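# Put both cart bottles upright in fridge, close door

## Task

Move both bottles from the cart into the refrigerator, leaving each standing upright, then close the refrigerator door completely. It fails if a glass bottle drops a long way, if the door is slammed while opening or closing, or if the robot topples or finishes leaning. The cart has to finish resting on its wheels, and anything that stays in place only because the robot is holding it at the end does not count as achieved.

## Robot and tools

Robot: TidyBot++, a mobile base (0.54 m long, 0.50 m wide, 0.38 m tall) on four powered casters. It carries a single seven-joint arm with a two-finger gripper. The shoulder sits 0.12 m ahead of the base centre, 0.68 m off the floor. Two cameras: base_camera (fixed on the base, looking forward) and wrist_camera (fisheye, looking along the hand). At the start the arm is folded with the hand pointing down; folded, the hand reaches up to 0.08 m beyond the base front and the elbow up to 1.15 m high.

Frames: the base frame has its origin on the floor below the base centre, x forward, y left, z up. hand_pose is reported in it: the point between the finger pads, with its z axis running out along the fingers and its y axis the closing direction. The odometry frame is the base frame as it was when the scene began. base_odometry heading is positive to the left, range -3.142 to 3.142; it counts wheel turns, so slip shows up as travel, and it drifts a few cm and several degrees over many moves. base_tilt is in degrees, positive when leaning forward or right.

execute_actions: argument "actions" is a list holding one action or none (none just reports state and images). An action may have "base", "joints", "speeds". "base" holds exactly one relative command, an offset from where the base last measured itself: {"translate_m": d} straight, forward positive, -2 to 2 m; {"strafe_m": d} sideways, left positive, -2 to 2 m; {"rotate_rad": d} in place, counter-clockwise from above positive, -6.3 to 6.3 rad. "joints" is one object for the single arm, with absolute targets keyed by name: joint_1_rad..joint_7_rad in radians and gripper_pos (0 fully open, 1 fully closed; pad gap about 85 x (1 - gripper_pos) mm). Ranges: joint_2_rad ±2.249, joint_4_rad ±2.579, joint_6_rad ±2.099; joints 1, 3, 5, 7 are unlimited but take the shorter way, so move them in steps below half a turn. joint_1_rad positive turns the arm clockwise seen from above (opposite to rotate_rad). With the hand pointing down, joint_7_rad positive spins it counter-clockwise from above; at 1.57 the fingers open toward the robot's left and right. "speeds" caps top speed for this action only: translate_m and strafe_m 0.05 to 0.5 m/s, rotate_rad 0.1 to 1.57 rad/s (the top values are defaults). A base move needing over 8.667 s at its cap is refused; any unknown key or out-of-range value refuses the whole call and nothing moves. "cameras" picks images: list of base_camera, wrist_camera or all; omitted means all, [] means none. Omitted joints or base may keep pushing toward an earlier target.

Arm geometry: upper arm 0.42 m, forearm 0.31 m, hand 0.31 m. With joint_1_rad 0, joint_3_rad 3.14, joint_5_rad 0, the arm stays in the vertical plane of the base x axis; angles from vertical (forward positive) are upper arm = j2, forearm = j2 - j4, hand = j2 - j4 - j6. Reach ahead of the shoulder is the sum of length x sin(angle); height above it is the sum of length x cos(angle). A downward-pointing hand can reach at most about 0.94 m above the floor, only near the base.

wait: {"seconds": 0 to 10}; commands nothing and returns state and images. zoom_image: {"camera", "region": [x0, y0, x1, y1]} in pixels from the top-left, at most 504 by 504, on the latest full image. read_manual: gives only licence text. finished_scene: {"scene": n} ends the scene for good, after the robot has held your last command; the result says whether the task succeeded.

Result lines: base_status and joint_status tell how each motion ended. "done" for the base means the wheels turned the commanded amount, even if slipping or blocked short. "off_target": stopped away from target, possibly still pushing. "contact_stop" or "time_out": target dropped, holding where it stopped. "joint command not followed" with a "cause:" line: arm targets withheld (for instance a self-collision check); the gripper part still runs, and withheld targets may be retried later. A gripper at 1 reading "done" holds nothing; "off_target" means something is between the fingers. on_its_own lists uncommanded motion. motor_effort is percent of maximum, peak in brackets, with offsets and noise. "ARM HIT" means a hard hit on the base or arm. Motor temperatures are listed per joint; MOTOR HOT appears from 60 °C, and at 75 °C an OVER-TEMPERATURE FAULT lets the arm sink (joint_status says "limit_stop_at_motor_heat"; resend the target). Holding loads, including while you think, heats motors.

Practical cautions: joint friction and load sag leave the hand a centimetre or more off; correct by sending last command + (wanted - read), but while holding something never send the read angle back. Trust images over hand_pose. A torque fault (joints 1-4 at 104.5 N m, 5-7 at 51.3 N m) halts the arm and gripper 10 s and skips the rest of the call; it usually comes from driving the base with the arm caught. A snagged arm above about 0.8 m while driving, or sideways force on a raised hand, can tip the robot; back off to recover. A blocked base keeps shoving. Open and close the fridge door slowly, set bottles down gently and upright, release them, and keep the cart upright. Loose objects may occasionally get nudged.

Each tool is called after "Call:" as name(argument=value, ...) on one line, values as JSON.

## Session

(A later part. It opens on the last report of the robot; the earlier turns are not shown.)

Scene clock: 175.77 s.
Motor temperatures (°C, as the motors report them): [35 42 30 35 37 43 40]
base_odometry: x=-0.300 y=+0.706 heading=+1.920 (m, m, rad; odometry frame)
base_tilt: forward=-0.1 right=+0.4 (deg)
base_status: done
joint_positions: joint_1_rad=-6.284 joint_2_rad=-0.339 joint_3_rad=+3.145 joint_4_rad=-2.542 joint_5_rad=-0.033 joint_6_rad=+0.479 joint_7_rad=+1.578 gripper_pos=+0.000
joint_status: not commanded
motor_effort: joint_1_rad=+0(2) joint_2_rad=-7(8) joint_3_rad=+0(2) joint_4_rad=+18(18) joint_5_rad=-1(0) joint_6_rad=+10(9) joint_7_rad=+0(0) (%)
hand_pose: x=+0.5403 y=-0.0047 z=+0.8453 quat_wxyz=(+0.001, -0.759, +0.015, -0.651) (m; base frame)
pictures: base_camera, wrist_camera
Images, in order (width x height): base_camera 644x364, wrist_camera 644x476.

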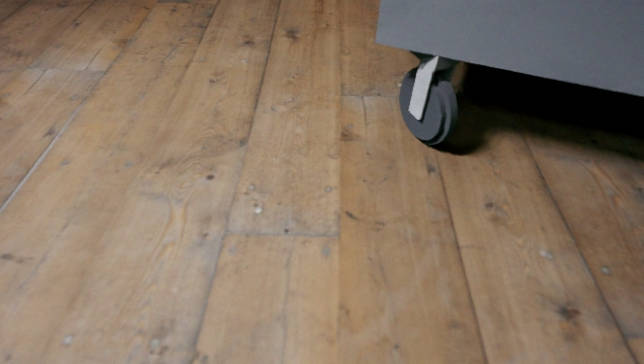

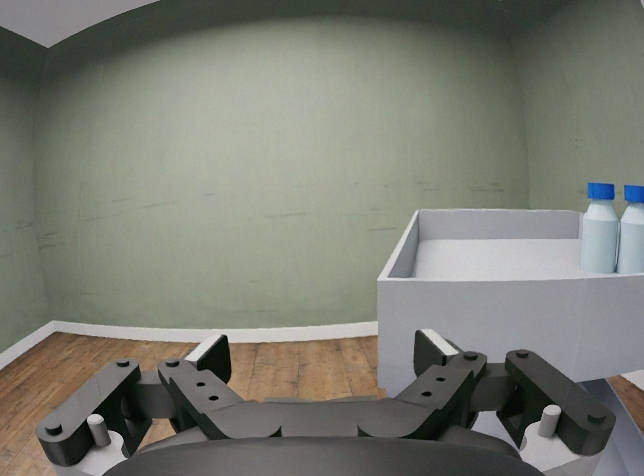

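Call:
execute_actions(actions=[{"base":{"strafe_m":0.35}}], cameras=[])

Call:
execute_actions(actions=[{"base":{"translate_m":0.8}}], cameras=[])

Call:
execute_actions(actions=[{"base":{"rotate_rad":-1.57},"joints":{"joint_6_rad":0.55},"speeds":{"rotate_rad":0.8}}])

Scene clock: 191.40 s.
Motor temperatures (°C, as the motors report them): [35 42 30 35 37 43 40]
base_odometry: x=-0.629 y=+0.586 heading=+1.920 (m, m, rad; odometry frame)
base_tilt: forward=-0.1 right=+0.4 (deg)
base_status: done
joint_positions: joint_1_rad=-6.284 joint_2_rad=-0.339 joint_3_rad=+3.145 joint_4_rad=-2.542 joint_5_rad=-0.033 joint_6_rad=+0.479 joint_7_rad=+1.578 gripper_pos=+0.000
joint_status: not commanded
motor_effort: joint_1_rad=+0(1) joint_2_rad=-7(6) joint_3_rad=+0(1) joint_4_rad=+17(17) joint_5_rad=-1(1) joint_6_rad=+10(9) joint_7_rad=+1(0) (%)
hand_pose: x=+0.5403 y=-0.0046 z=+0.8453 quat_wxyz=(+0.001, -0.759, +0.015, -0.651) (m; base frame)
pictures: none
No camera images: the call's "cameras" was empty. Leave "cameras" out to get every camera's image.

Scene clock: 194.37 s.
Motor temperatures (°C, as the motors report them): [35 41 30 35 37 43 40]
base_odometry: x=-0.903 y=+1.338 heading=+1.920 (m, m, rad; odometry frame)
base_tilt: forward=-0.1 right=+0.3 (deg)
base_status: done
joint_positions: joint_1_rad=-6.284 joint_2_rad=-0.341 joint_3_rad=+3.145 joint_4_rad=-2.543 joint_5_rad=-0.033 joint_6_rad=+0.478 joint_7_rad=+1.578 gripper_pos=+0.000
joint_status: not commanded
motor_effort: joint_1_rad=+0(0) joint_2_rad=-5(8) joint_3_rad=+0(0) joint_4_rad=+18(19) joint_5_rad=-1(1) joint_6_rad=+10(10) joint_7_rad=+0(0) (%)
hand_pose: x=+0.5396 y=-0.0045 z=+0.8455 quat_wxyz=(+0.001, -0.759, +0.015, -0.651) (m; base frame)
pictures: none
No camera images: the call's "cameras" was empty. Leave "cameras" out to get every camera's image.

Scene clock: 197.13 s.
Motor temperatures (°C, as the motors report them): [35 41 30 35 37 43 40]
base_odometry: x=-0.903 y=+1.338 heading=+0.351 (m, m, rad; odometry frame)
base_tilt: forward=-0.1 right=+0.5 (deg)
base_status: done
joint_positions: joint_1_rad=-6.288 joint_2_rad=-0.357 joint_3_rad=+3.140 joint_4_rad=-2.554 joint_5_rad=-0.005 joint_6_rad=+0.526 joint_7_rad=+1.578 gripper_pos=+0.000
joint_status: all done
motor_effort: joint_1_rad=+1(16) joint_2_rad=-6(7) joint_3_rad=+0(15) joint_4_rad=+17(21) joint_5_rad=-1(9) joint_6_rad=+9(10) joint_7_rad=+0(1) (%)
hand_pose: x=+0.5363 y=+0.0033 z=+0.8604 quat_wxyz=(+0.000, -0.742, -0.003, -0.671) (m; base frame)
pictures: base_camera, wrist_camera
Images, in order (width x height): base_camera 644x364, wrist_camera 644x476.

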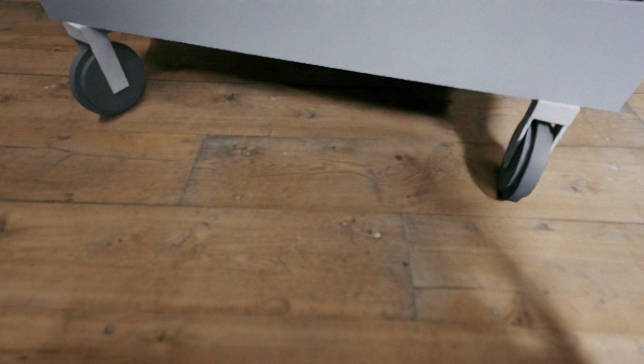

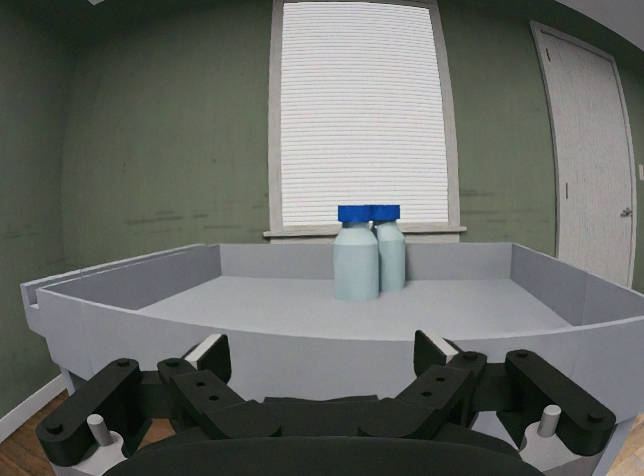

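Call:
execute_actions(actions=[{"base":{"strafe_m":0.3}}], cameras=[])

Call:
execute_actions(actions=[{"base":{"rotate_rad":-0.37},"joints":{"joint_6_rad":0.7}}], cameras=[])

Call:
execute_actions(actions=[{"base":{"translate_m":-0.12},"joints":{"joint_2_rad":0.43,"joint_4_rad":-1.48,"joint_6_rad":0.25}}])

Scene clock: 214.47 s.
Motor temperatures (°C, as the motors report them): [34 41 30 35 37 43 40]
base_odometry: x=-1.006 y=+1.620 heading=+0.350 (m, m, rad; odometry frame)
base_tilt: forward=-0.1 right=+0.4 (deg)
base_status: done
joint_positions: joint_1_rad=-6.288 joint_2_rad=-0.357 joint_3_rad=+3.140 joint_4_rad=-2.554 joint_5_rad=-0.005 joint_6_rad=+0.526 joint_7_rad=+1.578 gripper_pos=+0.000
joint_status: not commanded
motor_effort: joint_1_rad=+1(1) joint_2_rad=-6(6) joint_3_rad=+0(2) joint_4_rad=+18(17) joint_5_rad=-1(1) joint_6_rad=+10(9) joint_7_rad=+0(0) (%)
hand_pose: x=+0.5363 y=+0.0033 z=+0.8604 quat_wxyz=(+0.000, -0.742, -0.003, -0.671) (m; base frame)
pictures: none
No camera images: the call's "cameras" was empty. Leave "cameras" out to get every camera's image.

Scene clock: 215.73 s.
Motor temperatures (°C, as the motors report them): [34 41 30 35 37 43 40]
base_odometry: x=-1.006 y=+1.620 heading=-0.019 (m, m, rad; odometry frame)
base_tilt: forward=-0.1 right=+0.5 (deg)
base_status: done
joint_positions: joint_1_rad=-6.288 joint_2_rad=-0.357 joint_3_rad=+3.140 joint_4_rad=-2.549 joint_5_rad=-0.005 joint_6_rad=+0.684 joint_7_rad=+1.578 gripper_pos=+0.000
joint_status: all done
motor_effort: joint_1_rad=+0(1) joint_2_rad=-6(8) joint_3_rad=+0(2) joint_4_rad=+17(19) joint_5_rad=-1(1) joint_6_rad=+9(10) joint_7_rad=+0(0) (%)
hand_pose: x=+0.5383 y=+0.0031 z=+0.9130 quat_wxyz=(+0.000, -0.684, -0.002, -0.729) (m; base frame)
pictures: none
No camera images: the call's "cameras" was empty. Leave "cameras" out to get every camera's image.

Scene clock: 218.10 s.
Motor temperatures (°C, as the motors report them): [34 41 30 35 37 43 40]
base_odometry: x=-1.126 y=+1.623 heading=-0.020 (m, m, rad; odometry frame)
base_tilt: forward=-0.1 right=+0.4 (deg)
base_status: done
joint_positions: joint_1_rad=-6.288 joint_2_rad=+0.418 joint_3_rad=+3.140 joint_4_rad=-1.491 joint_5_rad=-0.005 joint_6_rad=+0.280 joint_7_rad=+1.578 gripper_pos=+0.000
joint_status: all done
motor_effort: joint_1_rad=+1(0) joint_2_rad=-33(34) joint_3_rad=+0(1) joint_4_rad=+20(20) joint_5_rad=-1(1) joint_6_rad=+9(10) joint_7_rad=+0(0) (%)
hand_pose: x=+0.8971 y=+0.0057 z=+0.9443 quat_wxyz=(+0.001, -0.727, -0.002, -0.686) (m; base frame)
pictures: base_camera, wrist_camera
Images, in order (width x height): base_camera 644x364, wrist_camera 644x476.

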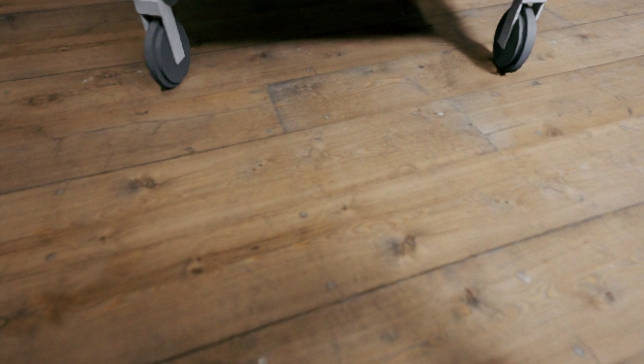

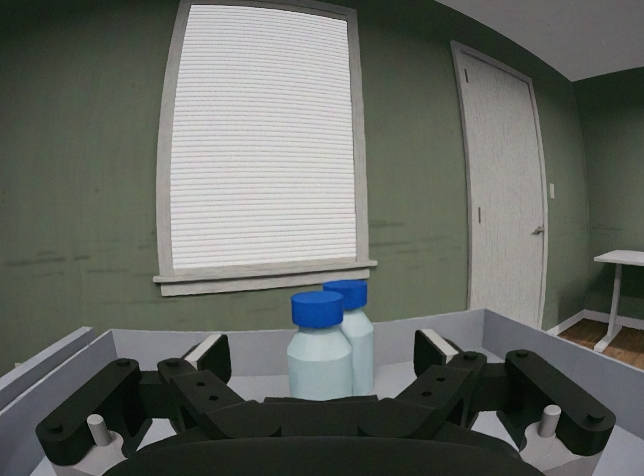

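Call:
execute_actions(actions=[{"base":{"translate_m":0.11},"joints":{"joint_6_rad":0.13},"speeds":{"translate_m":0.12}}], cameras=["wrist_camera"])

Scene clock: 223.30 s.
Motor temperatures (°C, as the motors report them): [34 41 30 35 37 43 40]
base_odometry: x=-1.016 y=+1.620 heading=-0.020 (m, m, rad; odometry frame)
base_tilt: forward=-0.1 right=+0.4 (deg)
base_status: done
joint_positions: joint_1_rad=-6.288 joint_2_rad=+0.426 joint_3_rad=+3.140 joint_4_rad=-1.487 joint_5_rad=-0.005 joint_6_rad=+0.149 joint_7_rad=+1.578 gripper_pos=+0.000
joint_status: all done
motor_effort: joint_1_rad=+1(3) joint_2_rad=-33(36) joint_3_rad=+0(1) joint_4_rad=+19(21) joint_5_rad=-1(1) joint_6_rad=+9(11) joint_7_rad=+0(0) (%)
hand_pose: x=+0.8945 y=+0.0059 z=+0.8992 quat_wxyz=(+0.001, -0.772, -0.003, -0.635) (m; base frame)
pictures: wrist_camera
Images, in order (width x height): wrist_camera 644x476.

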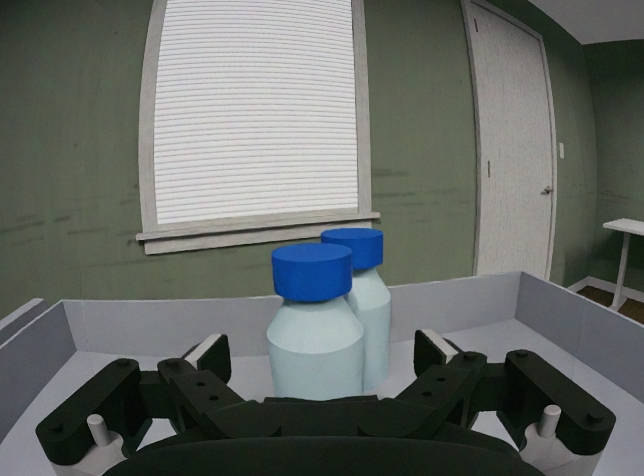

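Call:
execute_actions(actions=[{"base":{"translate_m":0.075},"joints":{"gripper_pos":0.15,"joint_1_rad":-0.01},"speeds":{"translate_m":0.08}}], cameras=["wrist_camera"])

Scene clock: 229.33 s.
Motor temperatures (°C, as the motors report them): [34 41 30 35 37 43 40]
base_odometry: x=-0.941 y=+1.619 heading=-0.022 (m, m, rad; odometry frame)
base_tilt: forward=-0.1 right=+0.4 (deg)
base_status: done
joint_positions: joint_1_rad=-6.288 joint_2_rad=+0.427 joint_3_rad=+3.140 joint_4_rad=-1.487 joint_5_rad=-0.005 joint_6_rad=+0.149 joint_7_rad=+1.578 gripper_pos=+0.150
joint_status: all done
motor_effort: joint_1_rad=+0(0) joint_2_rad=-34(36) joint_3_rad=+0(1) joint_4_rad=+20(21) joint_5_rad=-1(1) joint_6_rad=+9(10) joint_7_rad=+0(0) (%)
hand_pose: x=+0.8947 y=+0.0059 z=+0.8989 quat_wxyz=(+0.001, -0.772, -0.003, -0.635) (m; base frame)
pictures: wrist_camera
Images, in order (width x height): wrist_camera 644x476.

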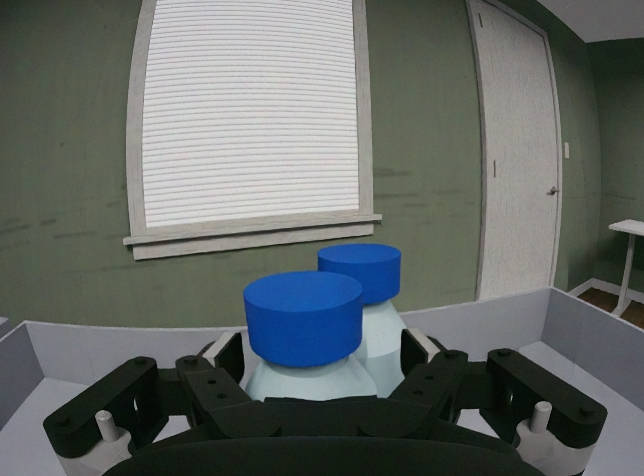

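Call:
execute_actions(actions=[{"base":{"translate_m":0.018},"joints":{"joint_6_rad":0.2,"joint_1_rad":-0.03},"speeds":{"translate_m":0.08}}], cameras=[])

Call:
execute_actions(actions=[{"joints":{"gripper_pos":1.0}}], cameras=["wrist_camera"])

Scene clock: 234.77 s.
Motor temperatures (°C, as the motors report them): [34 41 30 35 37 43 40]
base_odometry: x=-0.923 y=+1.618 heading=-0.023 (m, m, rad; odometry frame)
base_tilt: forward=-0.1 right=+0.4 (deg)
base_status: done
joint_positions: joint_1_rad=-6.296 joint_2_rad=+0.430 joint_3_rad=+3.140 joint_4_rad=-1.485 joint_5_rad=-0.005 joint_6_rad=+0.173 joint_7_rad=+1.578 gripper_pos=+0.150
joint_status: all done
motor_effort: joint_1_rad=+1(1) joint_2_rad=-34(36) joint_3_rad=+0(1) joint_4_rad=+20(21) joint_5_rad=-1(1) joint_6_rad=+9(11) joint_7_rad=+0(0) (%)
hand_pose: x=+0.8969 y=+0.0116 z=+0.9054 quat_wxyz=(+0.004, -0.765, -0.006, -0.644) (m; base frame)
pictures: none
No camera images: the call's "cameras" was empty. Leave "cameras" out to get every camera's image.

Scene clock: 235.80 s.
Motor temperatures (°C, as the motors report them): [34 41 30 35 37 43 40]
base_odometry: x=-0.923 y=+1.618 heading=-0.023 (m, m, rad; odometry frame)
base_tilt: forward=+0.0 right=+0.4 (deg)
base_status: not commanded
joint_positions: joint_1_rad=-6.296 joint_2_rad=+0.430 joint_3_rad=+3.140 joint_4_rad=-1.485 joint_5_rad=-0.005 joint_6_rad=+0.174 joint_7_rad=+1.578 gripper_pos=+0.432
joint_status: gripper_pos off_target (ended at +0.432, target +1.000)
motor_effort: joint_1_rad=+1(3) joint_2_rad=-34(34) joint_3_rad=+0(2) joint_4_rad=+19(20) joint_5_rad=-1(1) joint_6_rad=+9(10) joint_7_rad=+0(0) (%)
hand_pose: x=+0.8969 y=+0.0119 z=+0.9056 quat_wxyz=(+0.004, -0.765, -0.006, -0.644) (m; base frame)
pictures: wrist_camera
Images, in order (width x height): wrist_camera 644x476.

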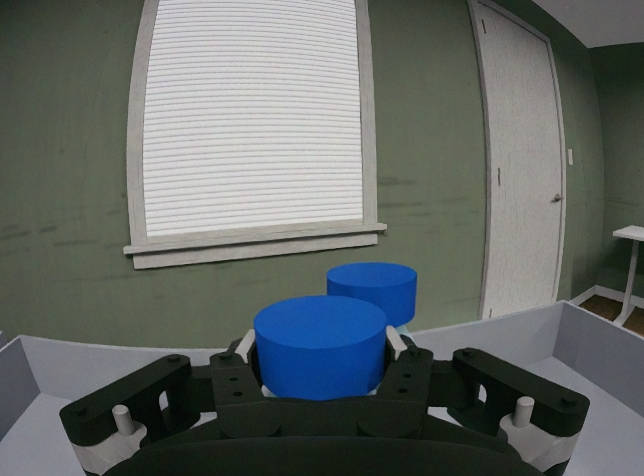

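Call:
execute_actions(actions=[{"joints":{"joint_2_rad":0.22,"joint_4_rad":-1.1,"joint_6_rad":-0.42}}], cameras=["wrist_camera"])

Call:
execute_actions(actions=[{"base":{"translate_m":-0.3},"speeds":{"translate_m":0.2}}])

Scene clock: 242.47 s.
Motor temperatures (°C, as the motors report them): [34 41 30 35 37 43 40]
base_odometry: x=-0.923 y=+1.618 heading=-0.023 (m, m, rad; odometry frame)
base_tilt: forward=-0.1 right=+0.5 (deg)
base_status: not commanded
joint_positions: joint_1_rad=-6.296 joint_2_rad=+0.244 joint_3_rad=+3.140 joint_4_rad=-1.121 joint_5_rad=-0.005 joint_6_rad=-0.419 joint_7_rad=+1.578 gripper_pos=+0.432
joint_status: all done
motor_effort: joint_1_rad=+1(0) joint_2_rad=-32(44) joint_3_rad=+0(1) joint_4_rad=+25(27) joint_5_rad=-1(2) joint_6_rad=+14(15) joint_7_rad=+0(0) (%)
hand_pose: x=+0.8324 y=+0.0120 z=+1.0883 quat_wxyz=(+0.005, -0.778, -0.007, -0.628) (m; base frame)
pictures: wrist_camera
Images, in order (width x height): wrist_camera 644x476.

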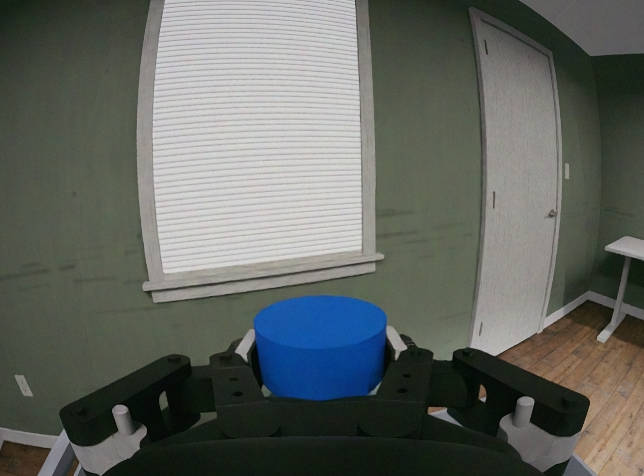

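Scene clock: 244.77 s.
Motor temperatures (°C, as the motors report them): [34 41 30 35 37 43 40]
base_odometry: x=-1.223 y=+1.625 heading=-0.024 (m, m, rad; odometry frame)
base_tilt: forward=-0.1 right=+0.4 (deg)
base_status: done
joint_positions: joint_1_rad=-6.297 joint_2_rad=+0.246 joint_3_rad=+3.140 joint_4_rad=-1.121 joint_5_rad=-0.005 joint_6_rad=-0.423 joint_7_rad=+1.578 gripper_pos=+0.432
joint_status: not commanded
motor_effort: joint_1_rad=+1(3) joint_2_rad=-33(36) joint_3_rad=+0(2) joint_4_rad=+24(26) joint_5_rad=-1(0) joint_6_rad=+13(14) joint_7_rad=+0(0) (%)
hand_pose: x=+0.8331 y=+0.0129 z=+1.0856 quat_wxyz=(+0.005, -0.780, -0.008, -0.625) (m; base frame)
pictures: base_camera, wrist_camera
Images, in order (width x height): base_camera 644x364, wrist_camera 644x476.

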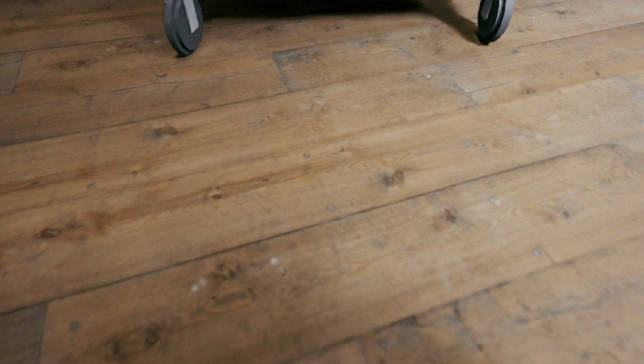

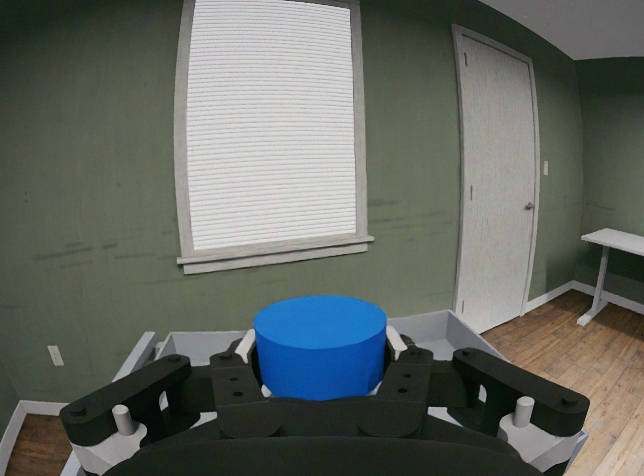

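Call:
execute_actions(actions=[{"base":{"rotate_rad":-2.79},"speeds":{"rotate_rad":0.7}}], cameras=[])

Call:
execute_actions(actions=[{"base":{"strafe_m":0.9},"speeds":{"strafe_m":0.25}}])

Scene clock: 260.07 s.
Motor temperatures (°C, as the motors report them): [34 41 30 35 37 43 40]
base_odometry: x=-1.223 y=+1.625 heading=-2.813 (m, m, rad; odometry frame)
base_tilt: forward=-0.1 right=+0.4 (deg)
base_status: done
joint_positions: joint_1_rad=-6.308 joint_2_rad=+0.246 joint_3_rad=+3.144 joint_4_rad=-1.121 joint_5_rad=-0.005 joint_6_rad=-0.423 joint_7_rad=+1.578 gripper_pos=+0.432
joint_status: not commanded
motor_effort: joint_1_rad=+1(4) joint_2_rad=-34(35) joint_3_rad=+0(4) joint_4_rad=+25(25) joint_5_rad=-1(2) joint_6_rad=+14(14) joint_7_rad=+0(0) (%)
hand_pose: x=+0.8331 y=+0.0185 z=+1.0855 quat_wxyz=(+0.007, -0.780, -0.011, -0.625) (m; base frame)
pictures: none
No camera images: the call's "cameras" was empty. Leave "cameras" out to get every camera's image.

Scene clock: 264.53 s.
Motor temperatures (°C, as the motors report them): [34 41 30 35 37 43 40]
base_odometry: x=-0.935 y=+0.773 heading=-2.815 (m, m, rad; odometry frame)
base_tilt: forward=-0.1 right=+0.3 (deg)
base_status: done
joint_positions: joint_1_rad=-6.310 joint_2_rad=+0.246 joint_3_rad=+3.144 joint_4_rad=-1.121 joint_5_rad=-0.005 joint_6_rad=-0.423 joint_7_rad=+1.578 gripper_pos=+0.432
joint_status: not commanded
motor_effort: joint_1_rad=+0(4) joint_2_rad=-33(36) joint_3_rad=+0(2) joint_4_rad=+25(25) joint_5_rad=-1(1) joint_6_rad=+14(13) joint_7_rad=+0(0) (%)
hand_pose: x=+0.8330 y=+0.0196 z=+1.0855 quat_wxyz=(+0.008, -0.780, -0.011, -0.625) (m; base frame)
pictures: base_camera, wrist_camera
Images, in order (width x height): base_camera 644x364, wrist_camera 644x476.

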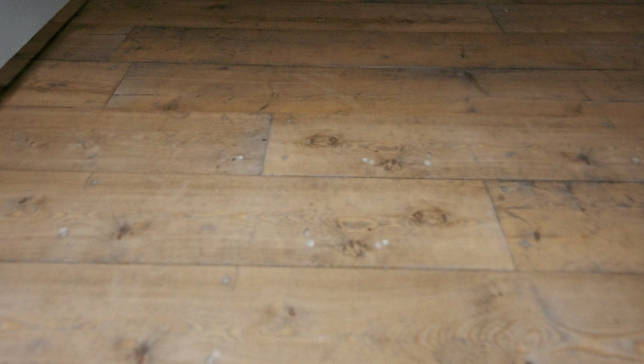

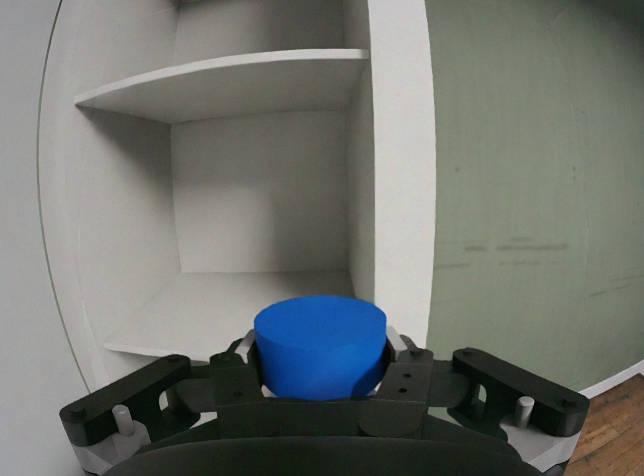

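Call:
execute_actions(actions=[{"base":{"rotate_rad":-0.04},"joints":{"joint_1_rad":-0.2,"joint_2_rad":0.55,"joint_4_rad":-0.55,"joint_6_rad":-0.57}}])

Scene clock: 271.77 s.
Motor temperatures (°C, as the motors report them): [34 41 30 35 37 43 40]
base_odometry: x=-0.935 y=+0.772 heading=-2.854 (m, m, rad; odometry frame)
base_tilt: forward=-0.1 right=+0.3 (deg)
base_status: done
joint_positions: joint_1_rad=-6.463 joint_2_rad=+0.577 joint_3_rad=+3.147 joint_4_rad=-0.588 joint_5_rad=-0.005 joint_6_rad=-0.570 joint_7_rad=+1.578 gripper_pos=+0.432
joint_status: all done
motor_effort: joint_1_rad=+0(4) joint_2_rad=-45(45) joint_3_rad=-1(3) joint_4_rad=+24(26) joint_5_rad=-1(2) joint_6_rad=+14(15) joint_7_rad=+1(0) (%)
hand_pose: x=+0.9310 y=+0.1479 z=+1.1081 quat_wxyz=(+0.056, -0.759, -0.070, -0.645) (m; base frame)
pictures: base_camera, wrist_camera
Images, in order (width x height): base_camera 644x364, wrist_camera 644x476.

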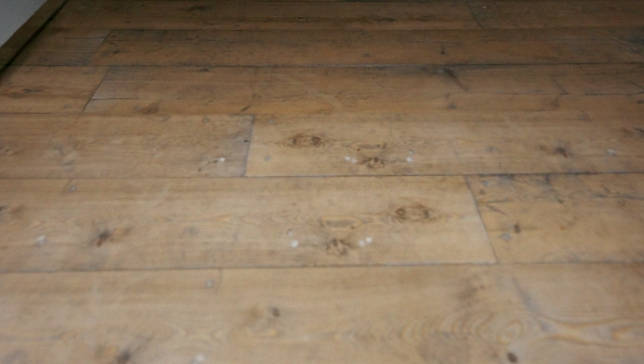

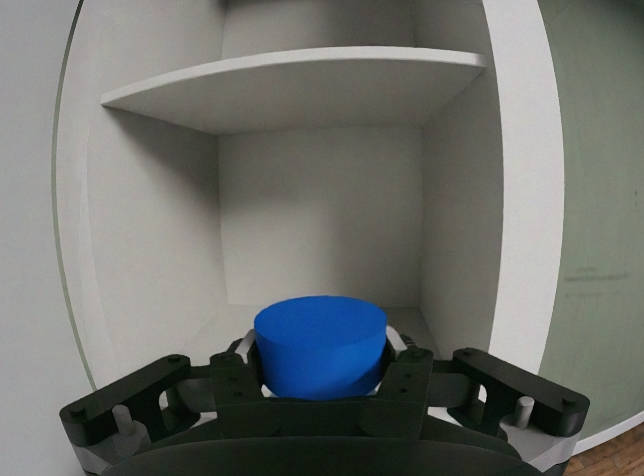

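Call:
execute_actions(actions=[{"base":{"translate_m":0.35},"joints":{"joint_2_rad":0.52},"speeds":{"translate_m":0.12}}])

Scene clock: 277.83 s.
Motor temperatures (°C, as the motors report them): [34 41 30 35 37 43 40]
base_odometry: x=-1.270 y=+0.673 heading=-2.854 (m, m, rad; odometry frame)
base_tilt: forward=-0.1 right=+0.4 (deg)
base_status: done
joint_positions: joint_1_rad=-6.464 joint_2_rad=+0.560 joint_3_rad=+3.147 joint_4_rad=-0.581 joint_5_rad=-0.005 joint_6_rad=-0.573 joint_7_rad=+1.578 gripper_pos=+0.432
joint_status: joint_2_rad off_target (ended at +0.560, target +0.520)
motor_effort: joint_1_rad=+1(3) joint_2_rad=-43(48) joint_3_rad=-1(1) joint_4_rad=+23(25) joint_5_rad=-2(1) joint_6_rad=+13(14) joint_7_rad=+0(0) (%)
hand_pose: x=+0.9229 y=+0.1470 z=+1.1251 quat_wxyz=(+0.057, -0.753, -0.070, -0.652) (m; base frame)
pictures: base_camera, wrist_camera
Images, in order (width x height): base_camera 644x364, wrist_camera 644x476.

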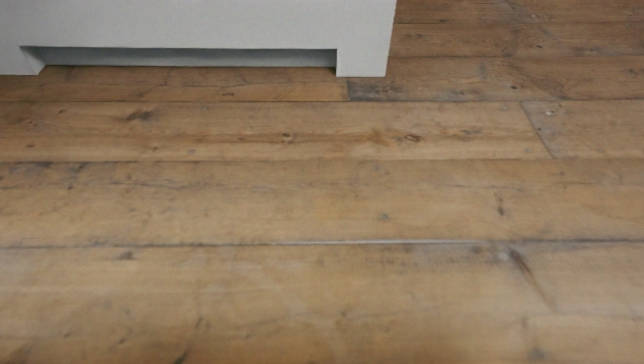

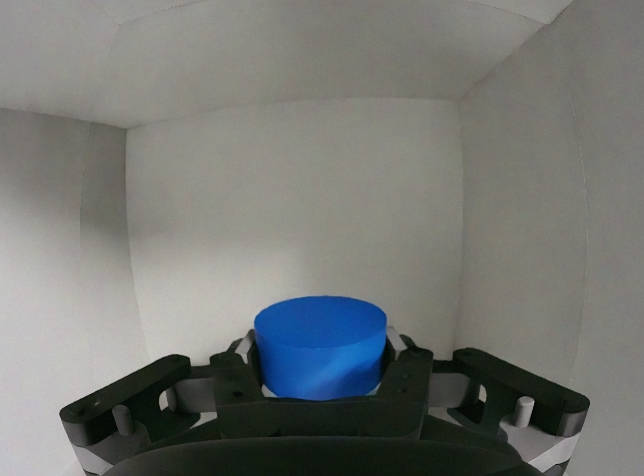

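Call:
execute_actions(actions=[{"base":{"translate_m":0.1},"joints":{"joint_1_rad":-0.3},"speeds":{"translate_m":0.1}}], cameras=["wrist_camera"])

Call:
execute_actions(actions=[{"joints":{"joint_2_rad":0.66,"joint_6_rad":-0.44}}], cameras=[])

Call:
execute_actions(actions=[{"joints":{"joint_2_rad":0.73,"joint_6_rad":-0.37}}], cameras=["wrist_camera"])

Scene clock: 294.10 s.
Motor temperatures (°C, as the motors report them): [34 41 30 35 37 43 40]
base_odometry: x=-1.366 y=+0.644 heading=-2.853 (m, m, rad; odometry frame)
base_tilt: forward=+0.0 right=+0.3 (deg)
base_status: done
joint_positions: joint_1_rad=-6.580 joint_2_rad=+0.557 joint_3_rad=+3.144 joint_4_rad=-0.581 joint_5_rad=-0.005 joint_6_rad=-0.574 joint_7_rad=+1.578 gripper_pos=+0.432
joint_status: all done
motor_effort: joint_1_rad=+0(5) joint_2_rad=-44(47) joint_3_rad=-1(2) joint_4_rad=+24(25) joint_5_rad=-1(0) joint_6_rad=+13(14) joint_7_rad=+0(0) (%)
hand_pose: x=+0.8991 y=+0.2400 z=+1.1268 quat_wxyz=(+0.096, -0.747, -0.113, -0.648) (m; base frame)
pictures: wrist_camera
Images, in order (width x height): wrist_camera 644x476.

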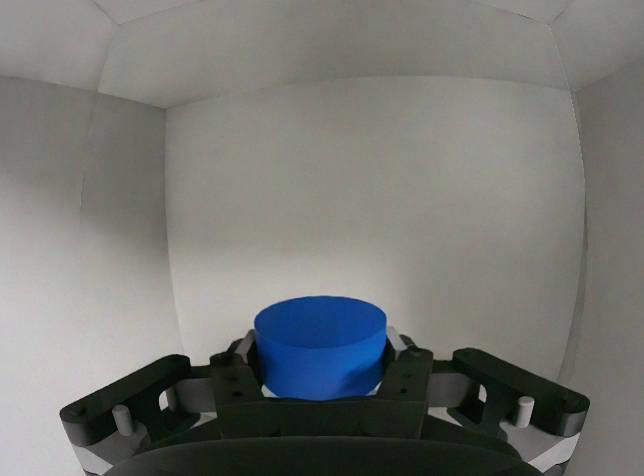

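Scene clock: 295.57 s.
Motor temperatures (°C, as the motors report them): [34 41 30 35 37 43 40]
base_odometry: x=-1.366 y=+0.644 heading=-2.853 (m, m, rad; odometry frame)
base_tilt: forward=-0.1 right=+0.4 (deg)
base_status: not commanded
joint_positions: joint_1_rad=-6.580 joint_2_rad=+0.703 joint_3_rad=+3.144 joint_4_rad=-0.580 joint_5_rad=-0.005 joint_6_rad=-0.498 joint_7_rad=+1.578 gripper_pos=+0.432
joint_status: joint_2_rad off_target (ended at +0.703, target +0.660); joint_6_rad off_target (ended at -0.498, target -0.440)
motor_effort: joint_1_rad=+0(0) joint_2_rad=-48(53) joint_3_rad=+0(1) joint_4_rad=+25(27) joint_5_rad=-1(1) joint_6_rad=+14(15) joint_7_rad=+0(0) (%)
hand_pose: x=+0.9582 y=+0.2580 z=+1.0269 quat_wxyz=(+0.092, -0.769, -0.117, -0.622) (m; base frame)
pictures: none
No camera images: the call's "cameras" was empty. Leave "cameras" out to get every camera's image.

Scene clock: 296.40 s.
Motor temperatures (°C, as the motors report them): [34 41 30 35 37 43 40]
base_odometry: x=-1.366 y=+0.644 heading=-2.853 (m, m, rad; odometry frame)
base_tilt: forward=+0.0 right=+0.3 (deg)
base_status: not commanded
joint_positions: joint_1_rad=-6.580 joint_2_rad=+0.743 joint_3_rad=+3.144 joint_4_rad=-0.577 joint_5_rad=-0.005 joint_6_rad=-0.414 joint_7_rad=+1.578 gripper_pos=+0.432
joint_status: all done
motor_effort: joint_1_rad=+0(1) joint_2_rad=-48(50) joint_3_rad=-1(1) joint_4_rad=+24(25) joint_5_rad=-1(1) joint_6_rad=+13(15) joint_7_rad=+0(0) (%)
hand_pose: x=+0.9760 y=+0.2633 z=+1.0187 quat_wxyz=(+0.094, -0.754, -0.114, -0.640) (m; base frame)
pictures: wrist_camera
Images, in order (width x height): wrist_camera 644x476.

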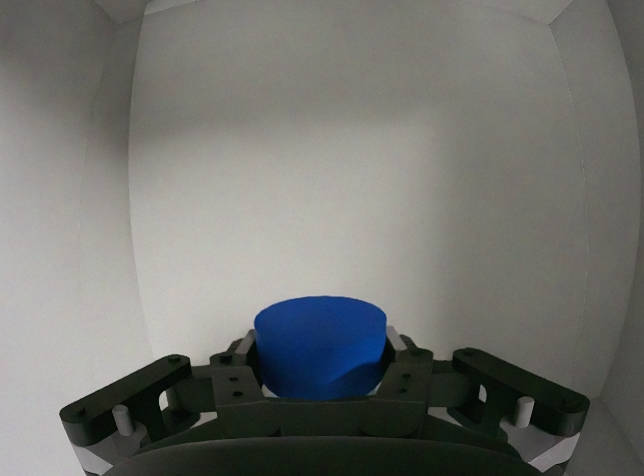

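Call:
execute_actions(actions=[{"joints":{"joint_2_rad":0.76,"joint_6_rad":-0.36}}], cameras=[])

Scene clock: 299.57 s.
Motor temperatures (°C, as the motors report them): [34 42 30 35 37 44 40]
base_odometry: x=-1.366 y=+0.644 heading=-2.853 (m, m, rad; odometry frame)
base_tilt: forward=-0.1 right=+0.4 (deg)
base_status: not commanded
joint_positions: joint_1_rad=-6.580 joint_2_rad=+0.753 joint_3_rad=+3.144 joint_4_rad=-0.569 joint_5_rad=-0.005 joint_6_rad=-0.403 joint_7_rad=+1.578 gripper_pos=+0.432
joint_status: all done
motor_effort: joint_1_rad=+0(1) joint_2_rad=-46(48) joint_3_rad=-1(0) joint_4_rad=+22(24) joint_5_rad=+0(1) joint_6_rad=+11(12) joint_7_rad=+0(0) (%)
hand_pose: x=+0.9794 y=+0.2644 z=+1.0184 quat_wxyz=(+0.095, -0.751, -0.114, -0.644) (m; base frame)
pictures: none
No camera images: the call's "cameras" was empty. Leave "cameras" out to get every camera's image.

Contact.

Call:
execute_actions(actions=[{"joints":{"gripper_pos":0.1}}], cameras=[])

Call:
execute_actions(actions=[{"base":{"translate_m":-0.4},"joints":{"joint_2_rad":0.72},"speeds":{"translate_m":0.2}}])

Scene clock: 303.37 s.
Motor temperatures (°C, as the motors report them): [34 42 30 35 37 44 40]
base_odometry: x=-1.366 y=+0.644 heading=-2.853 (m, m, rad; odometry frame)
base_tilt: forward=-0.1 right=+0.4 (deg)
base_status: not commanded
joint_positions: joint_1_rad=-6.580 joint_2_rad=+0.753 joint_3_rad=+3.144 joint_4_rad=-0.559 joint_5_rad=-0.005 joint_6_rad=-0.390 joint_7_rad=+1.578 gripper_pos=+0.100
joint_status: all done
motor_effort: joint_1_rad=+1(1) joint_2_rad=-43(45) joint_3_rad=-1(1) joint_4_rad=+20(22) joint_5_rad=-1(1) joint_6_rad=+9(11) joint_7_rad=+0(0) (%)
hand_pose: x=+0.9796 y=+0.2644 z=+1.0286 quat_wxyz=(+0.096, -0.743, -0.113, -0.652) (m; base frame)
pictures: none
No camera images: the call's "cameras" was empty. Leave "cameras" out to get every camera's image.

Scene clock: 306.17 s.
Motor temperatures (°C, as the motors report them): [34 42 30 35 37 44 40]
base_odometry: x=-0.983 y=+0.758 heading=-2.852 (m, m, rad; odometry frame)
base_tilt: forward=-0.1 right=+0.4 (deg)
base_status: done
joint_positions: joint_1_rad=-6.580 joint_2_rad=+0.727 joint_3_rad=+3.144 joint_4_rad=-0.557 joint_5_rad=-0.005 joint_6_rad=-0.387 joint_7_rad=+1.578 gripper_pos=+0.100
joint_status: all done
motor_effort: joint_1_rad=+0(2) joint_2_rad=-42(48) joint_3_rad=+0(2) joint_4_rad=+19(22) joint_5_rad=-1(1) joint_6_rad=+9(10) joint_7_rad=+0(0) (%)
hand_pose: x=+0.9706 y=+0.2617 z=+1.0537 quat_wxyz=(+0.098, -0.733, -0.111, -0.663) (m; base frame)
pictures: base_camera, wrist_camera
Images, in order (width x height): base_camera 644x364, wrist_camera 644x476.

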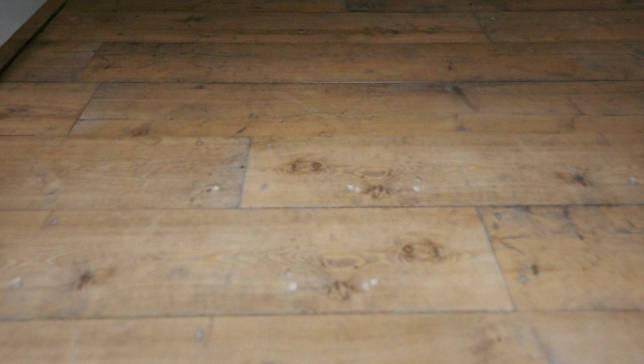

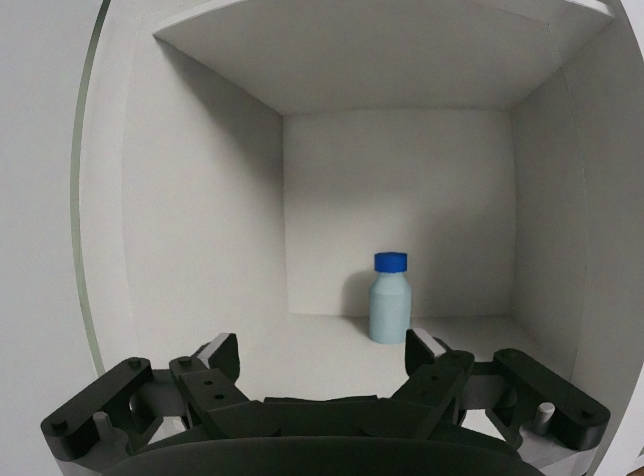

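Call:
execute_actions(actions=[{"base":{"translate_m":-0.05},"joints":{"joint_1_rad":0,"joint_2_rad":0.22,"joint_4_rad":-1.1,"joint_6_rad":-0.42,"gripper_pos":0.0}}], cameras=[])

Call:
execute_actions(actions=[{"base":{"strafe_m":-0.9}}], cameras=[])

Call:
execute_actions(actions=[{"base":{"rotate_rad":2.83},"joints":{"joint_2_rad":0.43,"joint_4_rad":-1.48,"joint_6_rad":0.3}}])

Scene clock: 315.03 s.
Motor temperatures (°C, as the motors report them): [34 42 30 35 37 44 40]
base_odometry: x=-0.935 y=+0.773 heading=-2.851 (m, m, rad; odometry frame)
base_tilt: forward=-0.1 right=+0.3 (deg)
base_status: done
joint_positions: joint_1_rad=-6.307 joint_2_rad=+0.225 joint_3_rad=+3.144 joint_4_rad=-1.088 joint_5_rad=-0.005 joint_6_rad=-0.390 joint_7_rad=+1.578 gripper_pos=+0.000
joint_status: all done
motor_effort: joint_1_rad=+0(3) joint_2_rad=-28(45) joint_3_rad=+0(2) joint_4_rad=+20(22) joint_5_rad=-1(1) joint_6_rad=+9(10) joint_7_rad=+0(0) (%)
hand_pose: x=+0.8251 y=+0.0169 z=+1.1317 quat_wxyz=(+0.007, -0.752, -0.010, -0.659) (m; base frame)
pictures: none
No camera images: the call's "cameras" was empty. Leave "cameras" out to get every camera's image.

Scene clock: 318.20 s.
Motor temperatures (°C, as the motors report them): [34 42 30 35 37 44 40]
base_odometry: x=-1.192 y=+1.635 heading=-2.852 (m, m, rad; odometry frame)
base_tilt: forward=-0.2 right=+0.4 (deg)
base_status: done
joint_positions: joint_1_rad=-6.296 joint_2_rad=+0.225 joint_3_rad=+3.144 joint_4_rad=-1.089 joint_5_rad=-0.005 joint_6_rad=-0.391 joint_7_rad=+1.578 gripper_pos=+0.000
joint_status: not commanded
motor_effort: joint_1_rad=+0(5) joint_2_rad=-27(28) joint_3_rad=+0(3) joint_4_rad=+20(20) joint_5_rad=-1(1) joint_6_rad=+9(9) joint_7_rad=+0(0) (%)
hand_pose: x=+0.8252 y=+0.0094 z=+1.1306 quat_wxyz=(+0.003, -0.753, -0.006, -0.658) (m; base frame)
pictures: none
No camera images: the call's "cameras" was empty. Leave "cameras" out to get every camera's image.

Scene clock: 321.47 s.
Motor temperatures (°C, as the motors report them): [34 42 30 35 37 44 40]
base_odometry: x=-1.192 y=+1.635 heading=-0.022 (m, m, rad; odometry frame)
base_tilt: forward=-0.1 right=+0.4 (deg)
base_status: done
joint_positions: joint_1_rad=-6.289 joint_2_rad=+0.449 joint_3_rad=+3.139 joint_4_rad=-1.474 joint_5_rad=-0.005 joint_6_rad=+0.271 joint_7_rad=+1.578 gripper_pos=+0.000
joint_status: all done
motor_effort: joint_1_rad=+1(6) joint_2_rad=-34(41) joint_3_rad=-1(3) joint_4_rad=+19(22) joint_5_rad=-1(1) joint_6_rad=+9(10) joint_7_rad=+0(0) (%)
hand_pose: x=+0.9069 y=+0.0071 z=+0.9269 quat_wxyz=(+0.002, -0.735, -0.003, -0.678) (m; base frame)
pictures: base_camera, wrist_camera
Images, in order (width x height): base_camera 644x364, wrist_camera 644x476.

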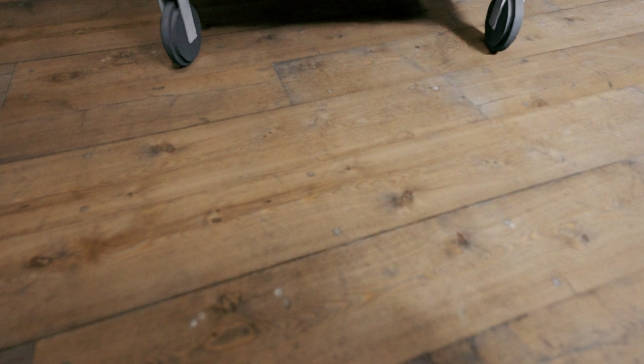

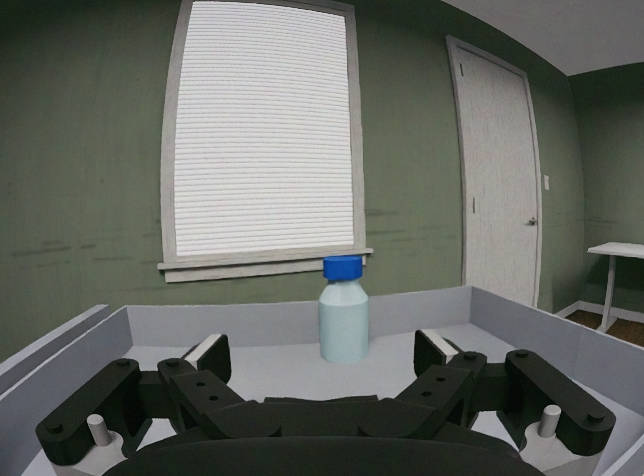

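Call:
execute_actions(actions=[{"base":{"strafe_m":-0.027},"joints":{"joint_6_rad":0.17}}], cameras=[])

Call:
execute_actions(actions=[{"base":{"translate_m":0.22},"speeds":{"translate_m":0.15}}], cameras=["wrist_camera"])

Scene clock: 327.63 s.
Motor temperatures (°C, as the motors report them): [34 42 30 35 37 44 40]
base_odometry: x=-1.192 y=+1.608 heading=-0.021 (m, m, rad; odometry frame)
base_tilt: forward=-0.1 right=+0.4 (deg)
base_status: done
joint_positions: joint_1_rad=-6.284 joint_2_rad=+0.445 joint_3_rad=+3.139 joint_4_rad=-1.476 joint_5_rad=-0.005 joint_6_rad=+0.192 joint_7_rad=+1.578 gripper_pos=+0.000
joint_status: all done
motor_effort: joint_1_rad=-1(3) joint_2_rad=-33(36) joint_3_rad=-1(3) joint_4_rad=+20(21) joint_5_rad=-1(1) joint_6_rad=+9(10) joint_7_rad=+0(0) (%)
hand_pose: x=+0.9027 y=+0.0029 z=+0.9045 quat_wxyz=(+0.000, -0.761, -0.001, -0.649) (m; base frame)
pictures: none
No camera images: the call's "cameras" was empty. Leave "cameras" out to get every camera's image.

Scene clock: 329.77 s.
Motor temperatures (°C, as the motors report them): [34 42 30 35 37 44 40]
base_odometry: x=-0.972 y=+1.603 heading=-0.022 (m, m, rad; odometry frame)
base_tilt: forward=-0.1 right=+0.3 (deg)
base_status: done
joint_positions: joint_1_rad=-6.284 joint_2_rad=+0.439 joint_3_rad=+3.139 joint_4_rad=-1.477 joint_5_rad=-0.005 joint_6_rad=+0.192 joint_7_rad=+1.578 gripper_pos=+0.000
joint_status: not commanded
motor_effort: joint_1_rad=+1(3) joint_2_rad=-34(37) joint_3_rad=+0(1) joint_4_rad=+20(21) joint_5_rad=-1(1) joint_6_rad=+10(10) joint_7_rad=+0(0) (%)
hand_pose: x=+0.9013 y=+0.0029 z=+0.9090 quat_wxyz=(+0.000, -0.759, -0.001, -0.651) (m; base frame)
pictures: wrist_camera
Images, in order (width x height): wrist_camera 644x476.

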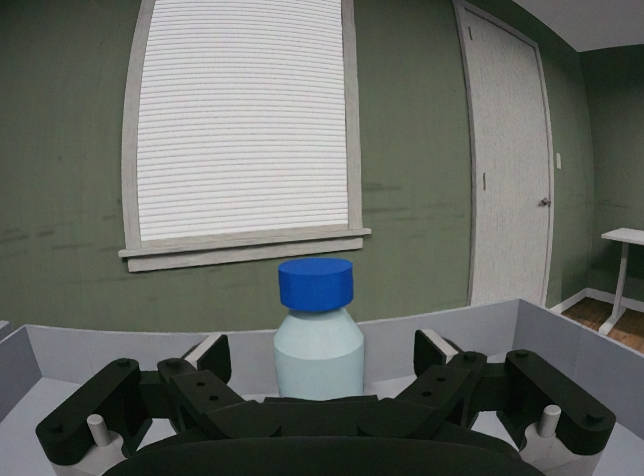

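Call:
execute_actions(actions=[{"base":{"translate_m":0.097},"joints":{"joint_1_rad":-0.01},"speeds":{"translate_m":0.1}}], cameras=["wrist_camera"])

Call:
execute_actions(actions=[{"joints":{"gripper_pos":1.0}}], cameras=["wrist_camera"])

Scene clock: 335.43 s.
Motor temperatures (°C, as the motors report them): [34 42 30 35 37 44 40]
base_odometry: x=-0.875 y=+1.601 heading=-0.022 (m, m, rad; odometry frame)
base_tilt: forward=-0.1 right=+0.4 (deg)
base_status: done
joint_positions: joint_1_rad=-6.284 joint_2_rad=+0.436 joint_3_rad=+3.139 joint_4_rad=-1.477 joint_5_rad=-0.005 joint_6_rad=+0.192 joint_7_rad=+1.578 gripper_pos=+0.000
joint_status: all done
motor_effort: joint_1_rad=+1(1) joint_2_rad=-34(37) joint_3_rad=+0(1) joint_4_rad=+20(20) joint_5_rad=-2(1) joint_6_rad=+9(10) joint_7_rad=+0(0) (%)
hand_pose: x=+0.9007 y=+0.0033 z=+0.9111 quat_wxyz=(+0.000, -0.758, -0.001, -0.652) (m; base frame)
pictures: wrist_camera
Images, in order (width x height): wrist_camera 644x476.

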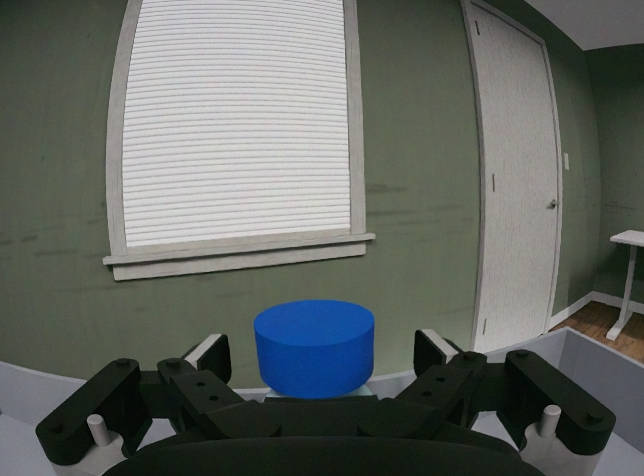

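Scene clock: 336.53 s.
Motor temperatures (°C, as the motors report them): [34 42 30 35 37 44 40]
base_odometry: x=-0.875 y=+1.601 heading=-0.022 (m, m, rad; odometry frame)
base_tilt: forward=-0.1 right=+0.4 (deg)
base_status: not commanded
joint_positions: joint_1_rad=-6.284 joint_2_rad=+0.436 joint_3_rad=+3.139 joint_4_rad=-1.477 joint_5_rad=-0.005 joint_6_rad=+0.192 joint_7_rad=+1.578 gripper_pos=+0.445
joint_status: gripper_pos off_target (ended at +0.445, target +1.000)
motor_effort: joint_1_rad=+1(2) joint_2_rad=-34(33) joint_3_rad=+0(1) joint_4_rad=+20(20) joint_5_rad=-2(1) joint_6_rad=+9(10) joint_7_rad=+0(0) (%)
hand_pose: x=+0.9006 y=+0.0033 z=+0.9114 quat_wxyz=(+0.000, -0.758, -0.001, -0.652) (m; base frame)
pictures: wrist_camera
Images, in order (width x height): wrist_camera 644x476.

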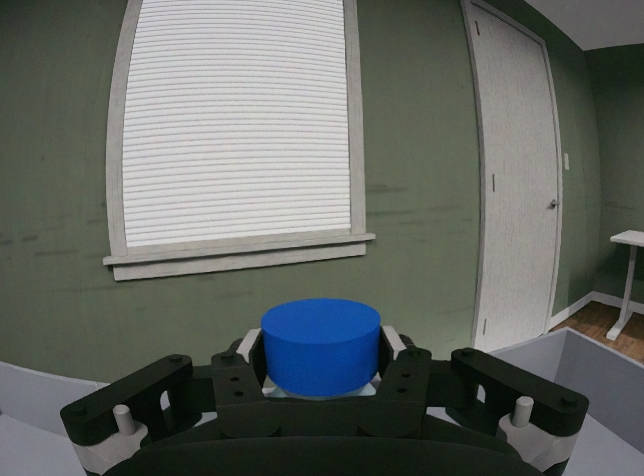

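Call:
execute_actions(actions=[{"joints":{"gripper_pos":0.2}}], cameras=[])

Call:
execute_actions(actions=[{"base":{"translate_m":0.016}}], cameras=[])

Call:
execute_actions(actions=[{"joints":{"gripper_pos":1.0}}], cameras=["wrist_camera"])

Call:
execute_actions(actions=[{"joints":{"joint_2_rad":0.2,"joint_4_rad":-1.08,"joint_6_rad":-0.42}}], cameras=["wrist_camera"])

Scene clock: 343.67 s.
Motor temperatures (°C, as the motors report them): [34 42 30 35 37 44 40]
base_odometry: x=-0.875 y=+1.601 heading=-0.022 (m, m, rad; odometry frame)
base_tilt: forward=+0.0 right=+0.3 (deg)
base_status: not commanded
joint_positions: joint_1_rad=-6.284 joint_2_rad=+0.436 joint_3_rad=+3.139 joint_4_rad=-1.477 joint_5_rad=-0.005 joint_6_rad=+0.192 joint_7_rad=+1.578 gripper_pos=+0.200
joint_status: all done
motor_effort: joint_1_rad=+1(2) joint_2_rad=-34(35) joint_3_rad=+0(0) joint_4_rad=+20(20) joint_5_rad=-1(1) joint_6_rad=+10(9) joint_7_rad=+0(0) (%)
hand_pose: x=+0.9006 y=+0.0033 z=+0.9114 quat_wxyz=(+0.000, -0.758, -0.001, -0.652) (m; base frame)
pictures: none
No camera images: the call's "cameras" was empty. Leave "cameras" out to get every camera's image.

Scene clock: 344.40 s.
Motor temperatures (°C, as the motors report them): [34 42 30 35 37 44 40]
base_odometry: x=-0.859 y=+1.600 heading=-0.022 (m, m, rad; odometry frame)
base_tilt: forward=-0.1 right=+0.4 (deg)
base_status: done
joint_positions: joint_1_rad=-6.284 joint_2_rad=+0.436 joint_3_rad=+3.139 joint_4_rad=-1.477 joint_5_rad=-0.005 joint_6_rad=+0.192 joint_7_rad=+1.578 gripper_pos=+0.200
joint_status: not commanded
motor_effort: joint_1_rad=+0(1) joint_2_rad=-34(38) joint_3_rad=+0(1) joint_4_rad=+20(20) joint_5_rad=-1(1) joint_6_rad=+9(10) joint_7_rad=+0(0) (%)
hand_pose: x=+0.9006 y=+0.0033 z=+0.9114 quat_wxyz=(+0.000, -0.758, -0.001, -0.652) (m; base frame)
pictures: none
No camera images: the call's "cameras" was empty. Leave "cameras" out to get every camera's image.

Scene clock: 345.40 s.
Motor temperatures (°C, as the motors report them): [34 42 30 35 37 44 40]
base_odometry: x=-0.859 y=+1.600 heading=-0.022 (m, m, rad; odometry frame)
base_tilt: forward=-0.1 right=+0.4 (deg)
base_status: not commanded
joint_positions: joint_1_rad=-6.284 joint_2_rad=+0.436 joint_3_rad=+3.139 joint_4_rad=-1.477 joint_5_rad=-0.005 joint_6_rad=+0.192 joint_7_rad=+1.578 gripper_pos=+0.428
joint_status: gripper_pos off_target (ended at +0.428, target +1.000)
motor_effort: joint_1_rad=+1(2) joint_2_rad=-33(34) joint_3_rad=-1(1) joint_4_rad=+19(20) joint_5_rad=-2(2) joint_6_rad=+9(10) joint_7_rad=+0(0) (%)
hand_pose: x=+0.9006 y=+0.0033 z=+0.9114 quat_wxyz=(+0.000, -0.758, -0.001, -0.652) (m; base frame)
pictures: wrist_camera
Images, in order (width x height): wrist_camera 644x476.

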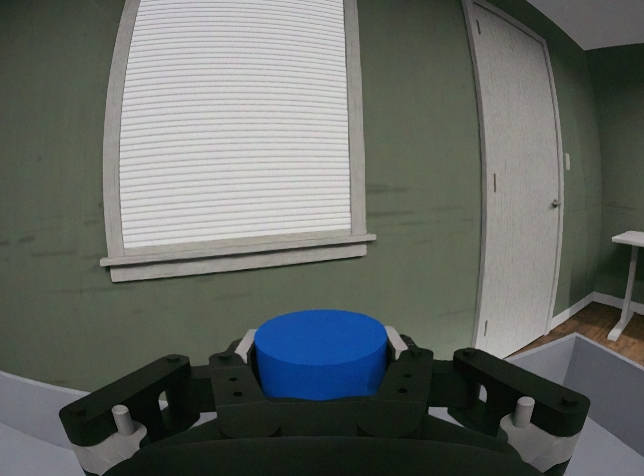

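Scene clock: 347.33 s.
Motor temperatures (°C, as the motors report them): [34 42 30 35 37 44 40]
base_odometry: x=-0.859 y=+1.600 heading=-0.022 (m, m, rad; odometry frame)
base_tilt: forward=-0.2 right=+0.5 (deg)
base_status: not commanded
joint_positions: joint_1_rad=-6.284 joint_2_rad=+0.225 joint_3_rad=+3.139 joint_4_rad=-1.102 joint_5_rad=-0.005 joint_6_rad=-0.421 joint_7_rad=+1.578 gripper_pos=+0.428
joint_status: all done
motor_effort: joint_1_rad=+1(0) joint_2_rad=-33(44) joint_3_rad=+0(1) joint_4_rad=+25(28) joint_5_rad=-1(2) joint_6_rad=+13(15) joint_7_rad=+0(0) (%)
hand_pose: x=+0.8243 y=+0.0042 z=+1.1132 quat_wxyz=(+0.001, -0.767, -0.003, -0.642) (m; base frame)
pictures: wrist_camera
Images, in order (width x height): wrist_camera 644x476.

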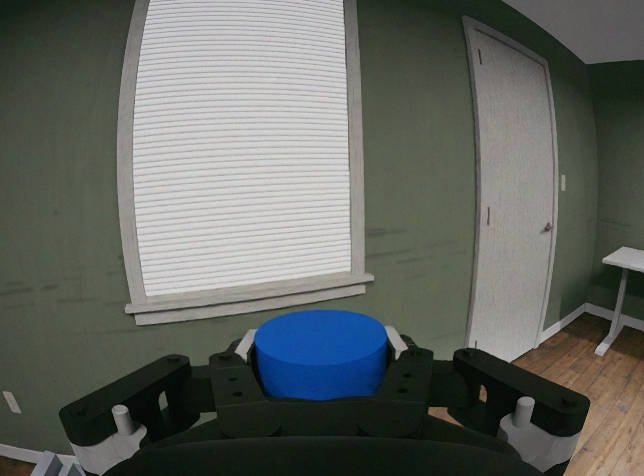

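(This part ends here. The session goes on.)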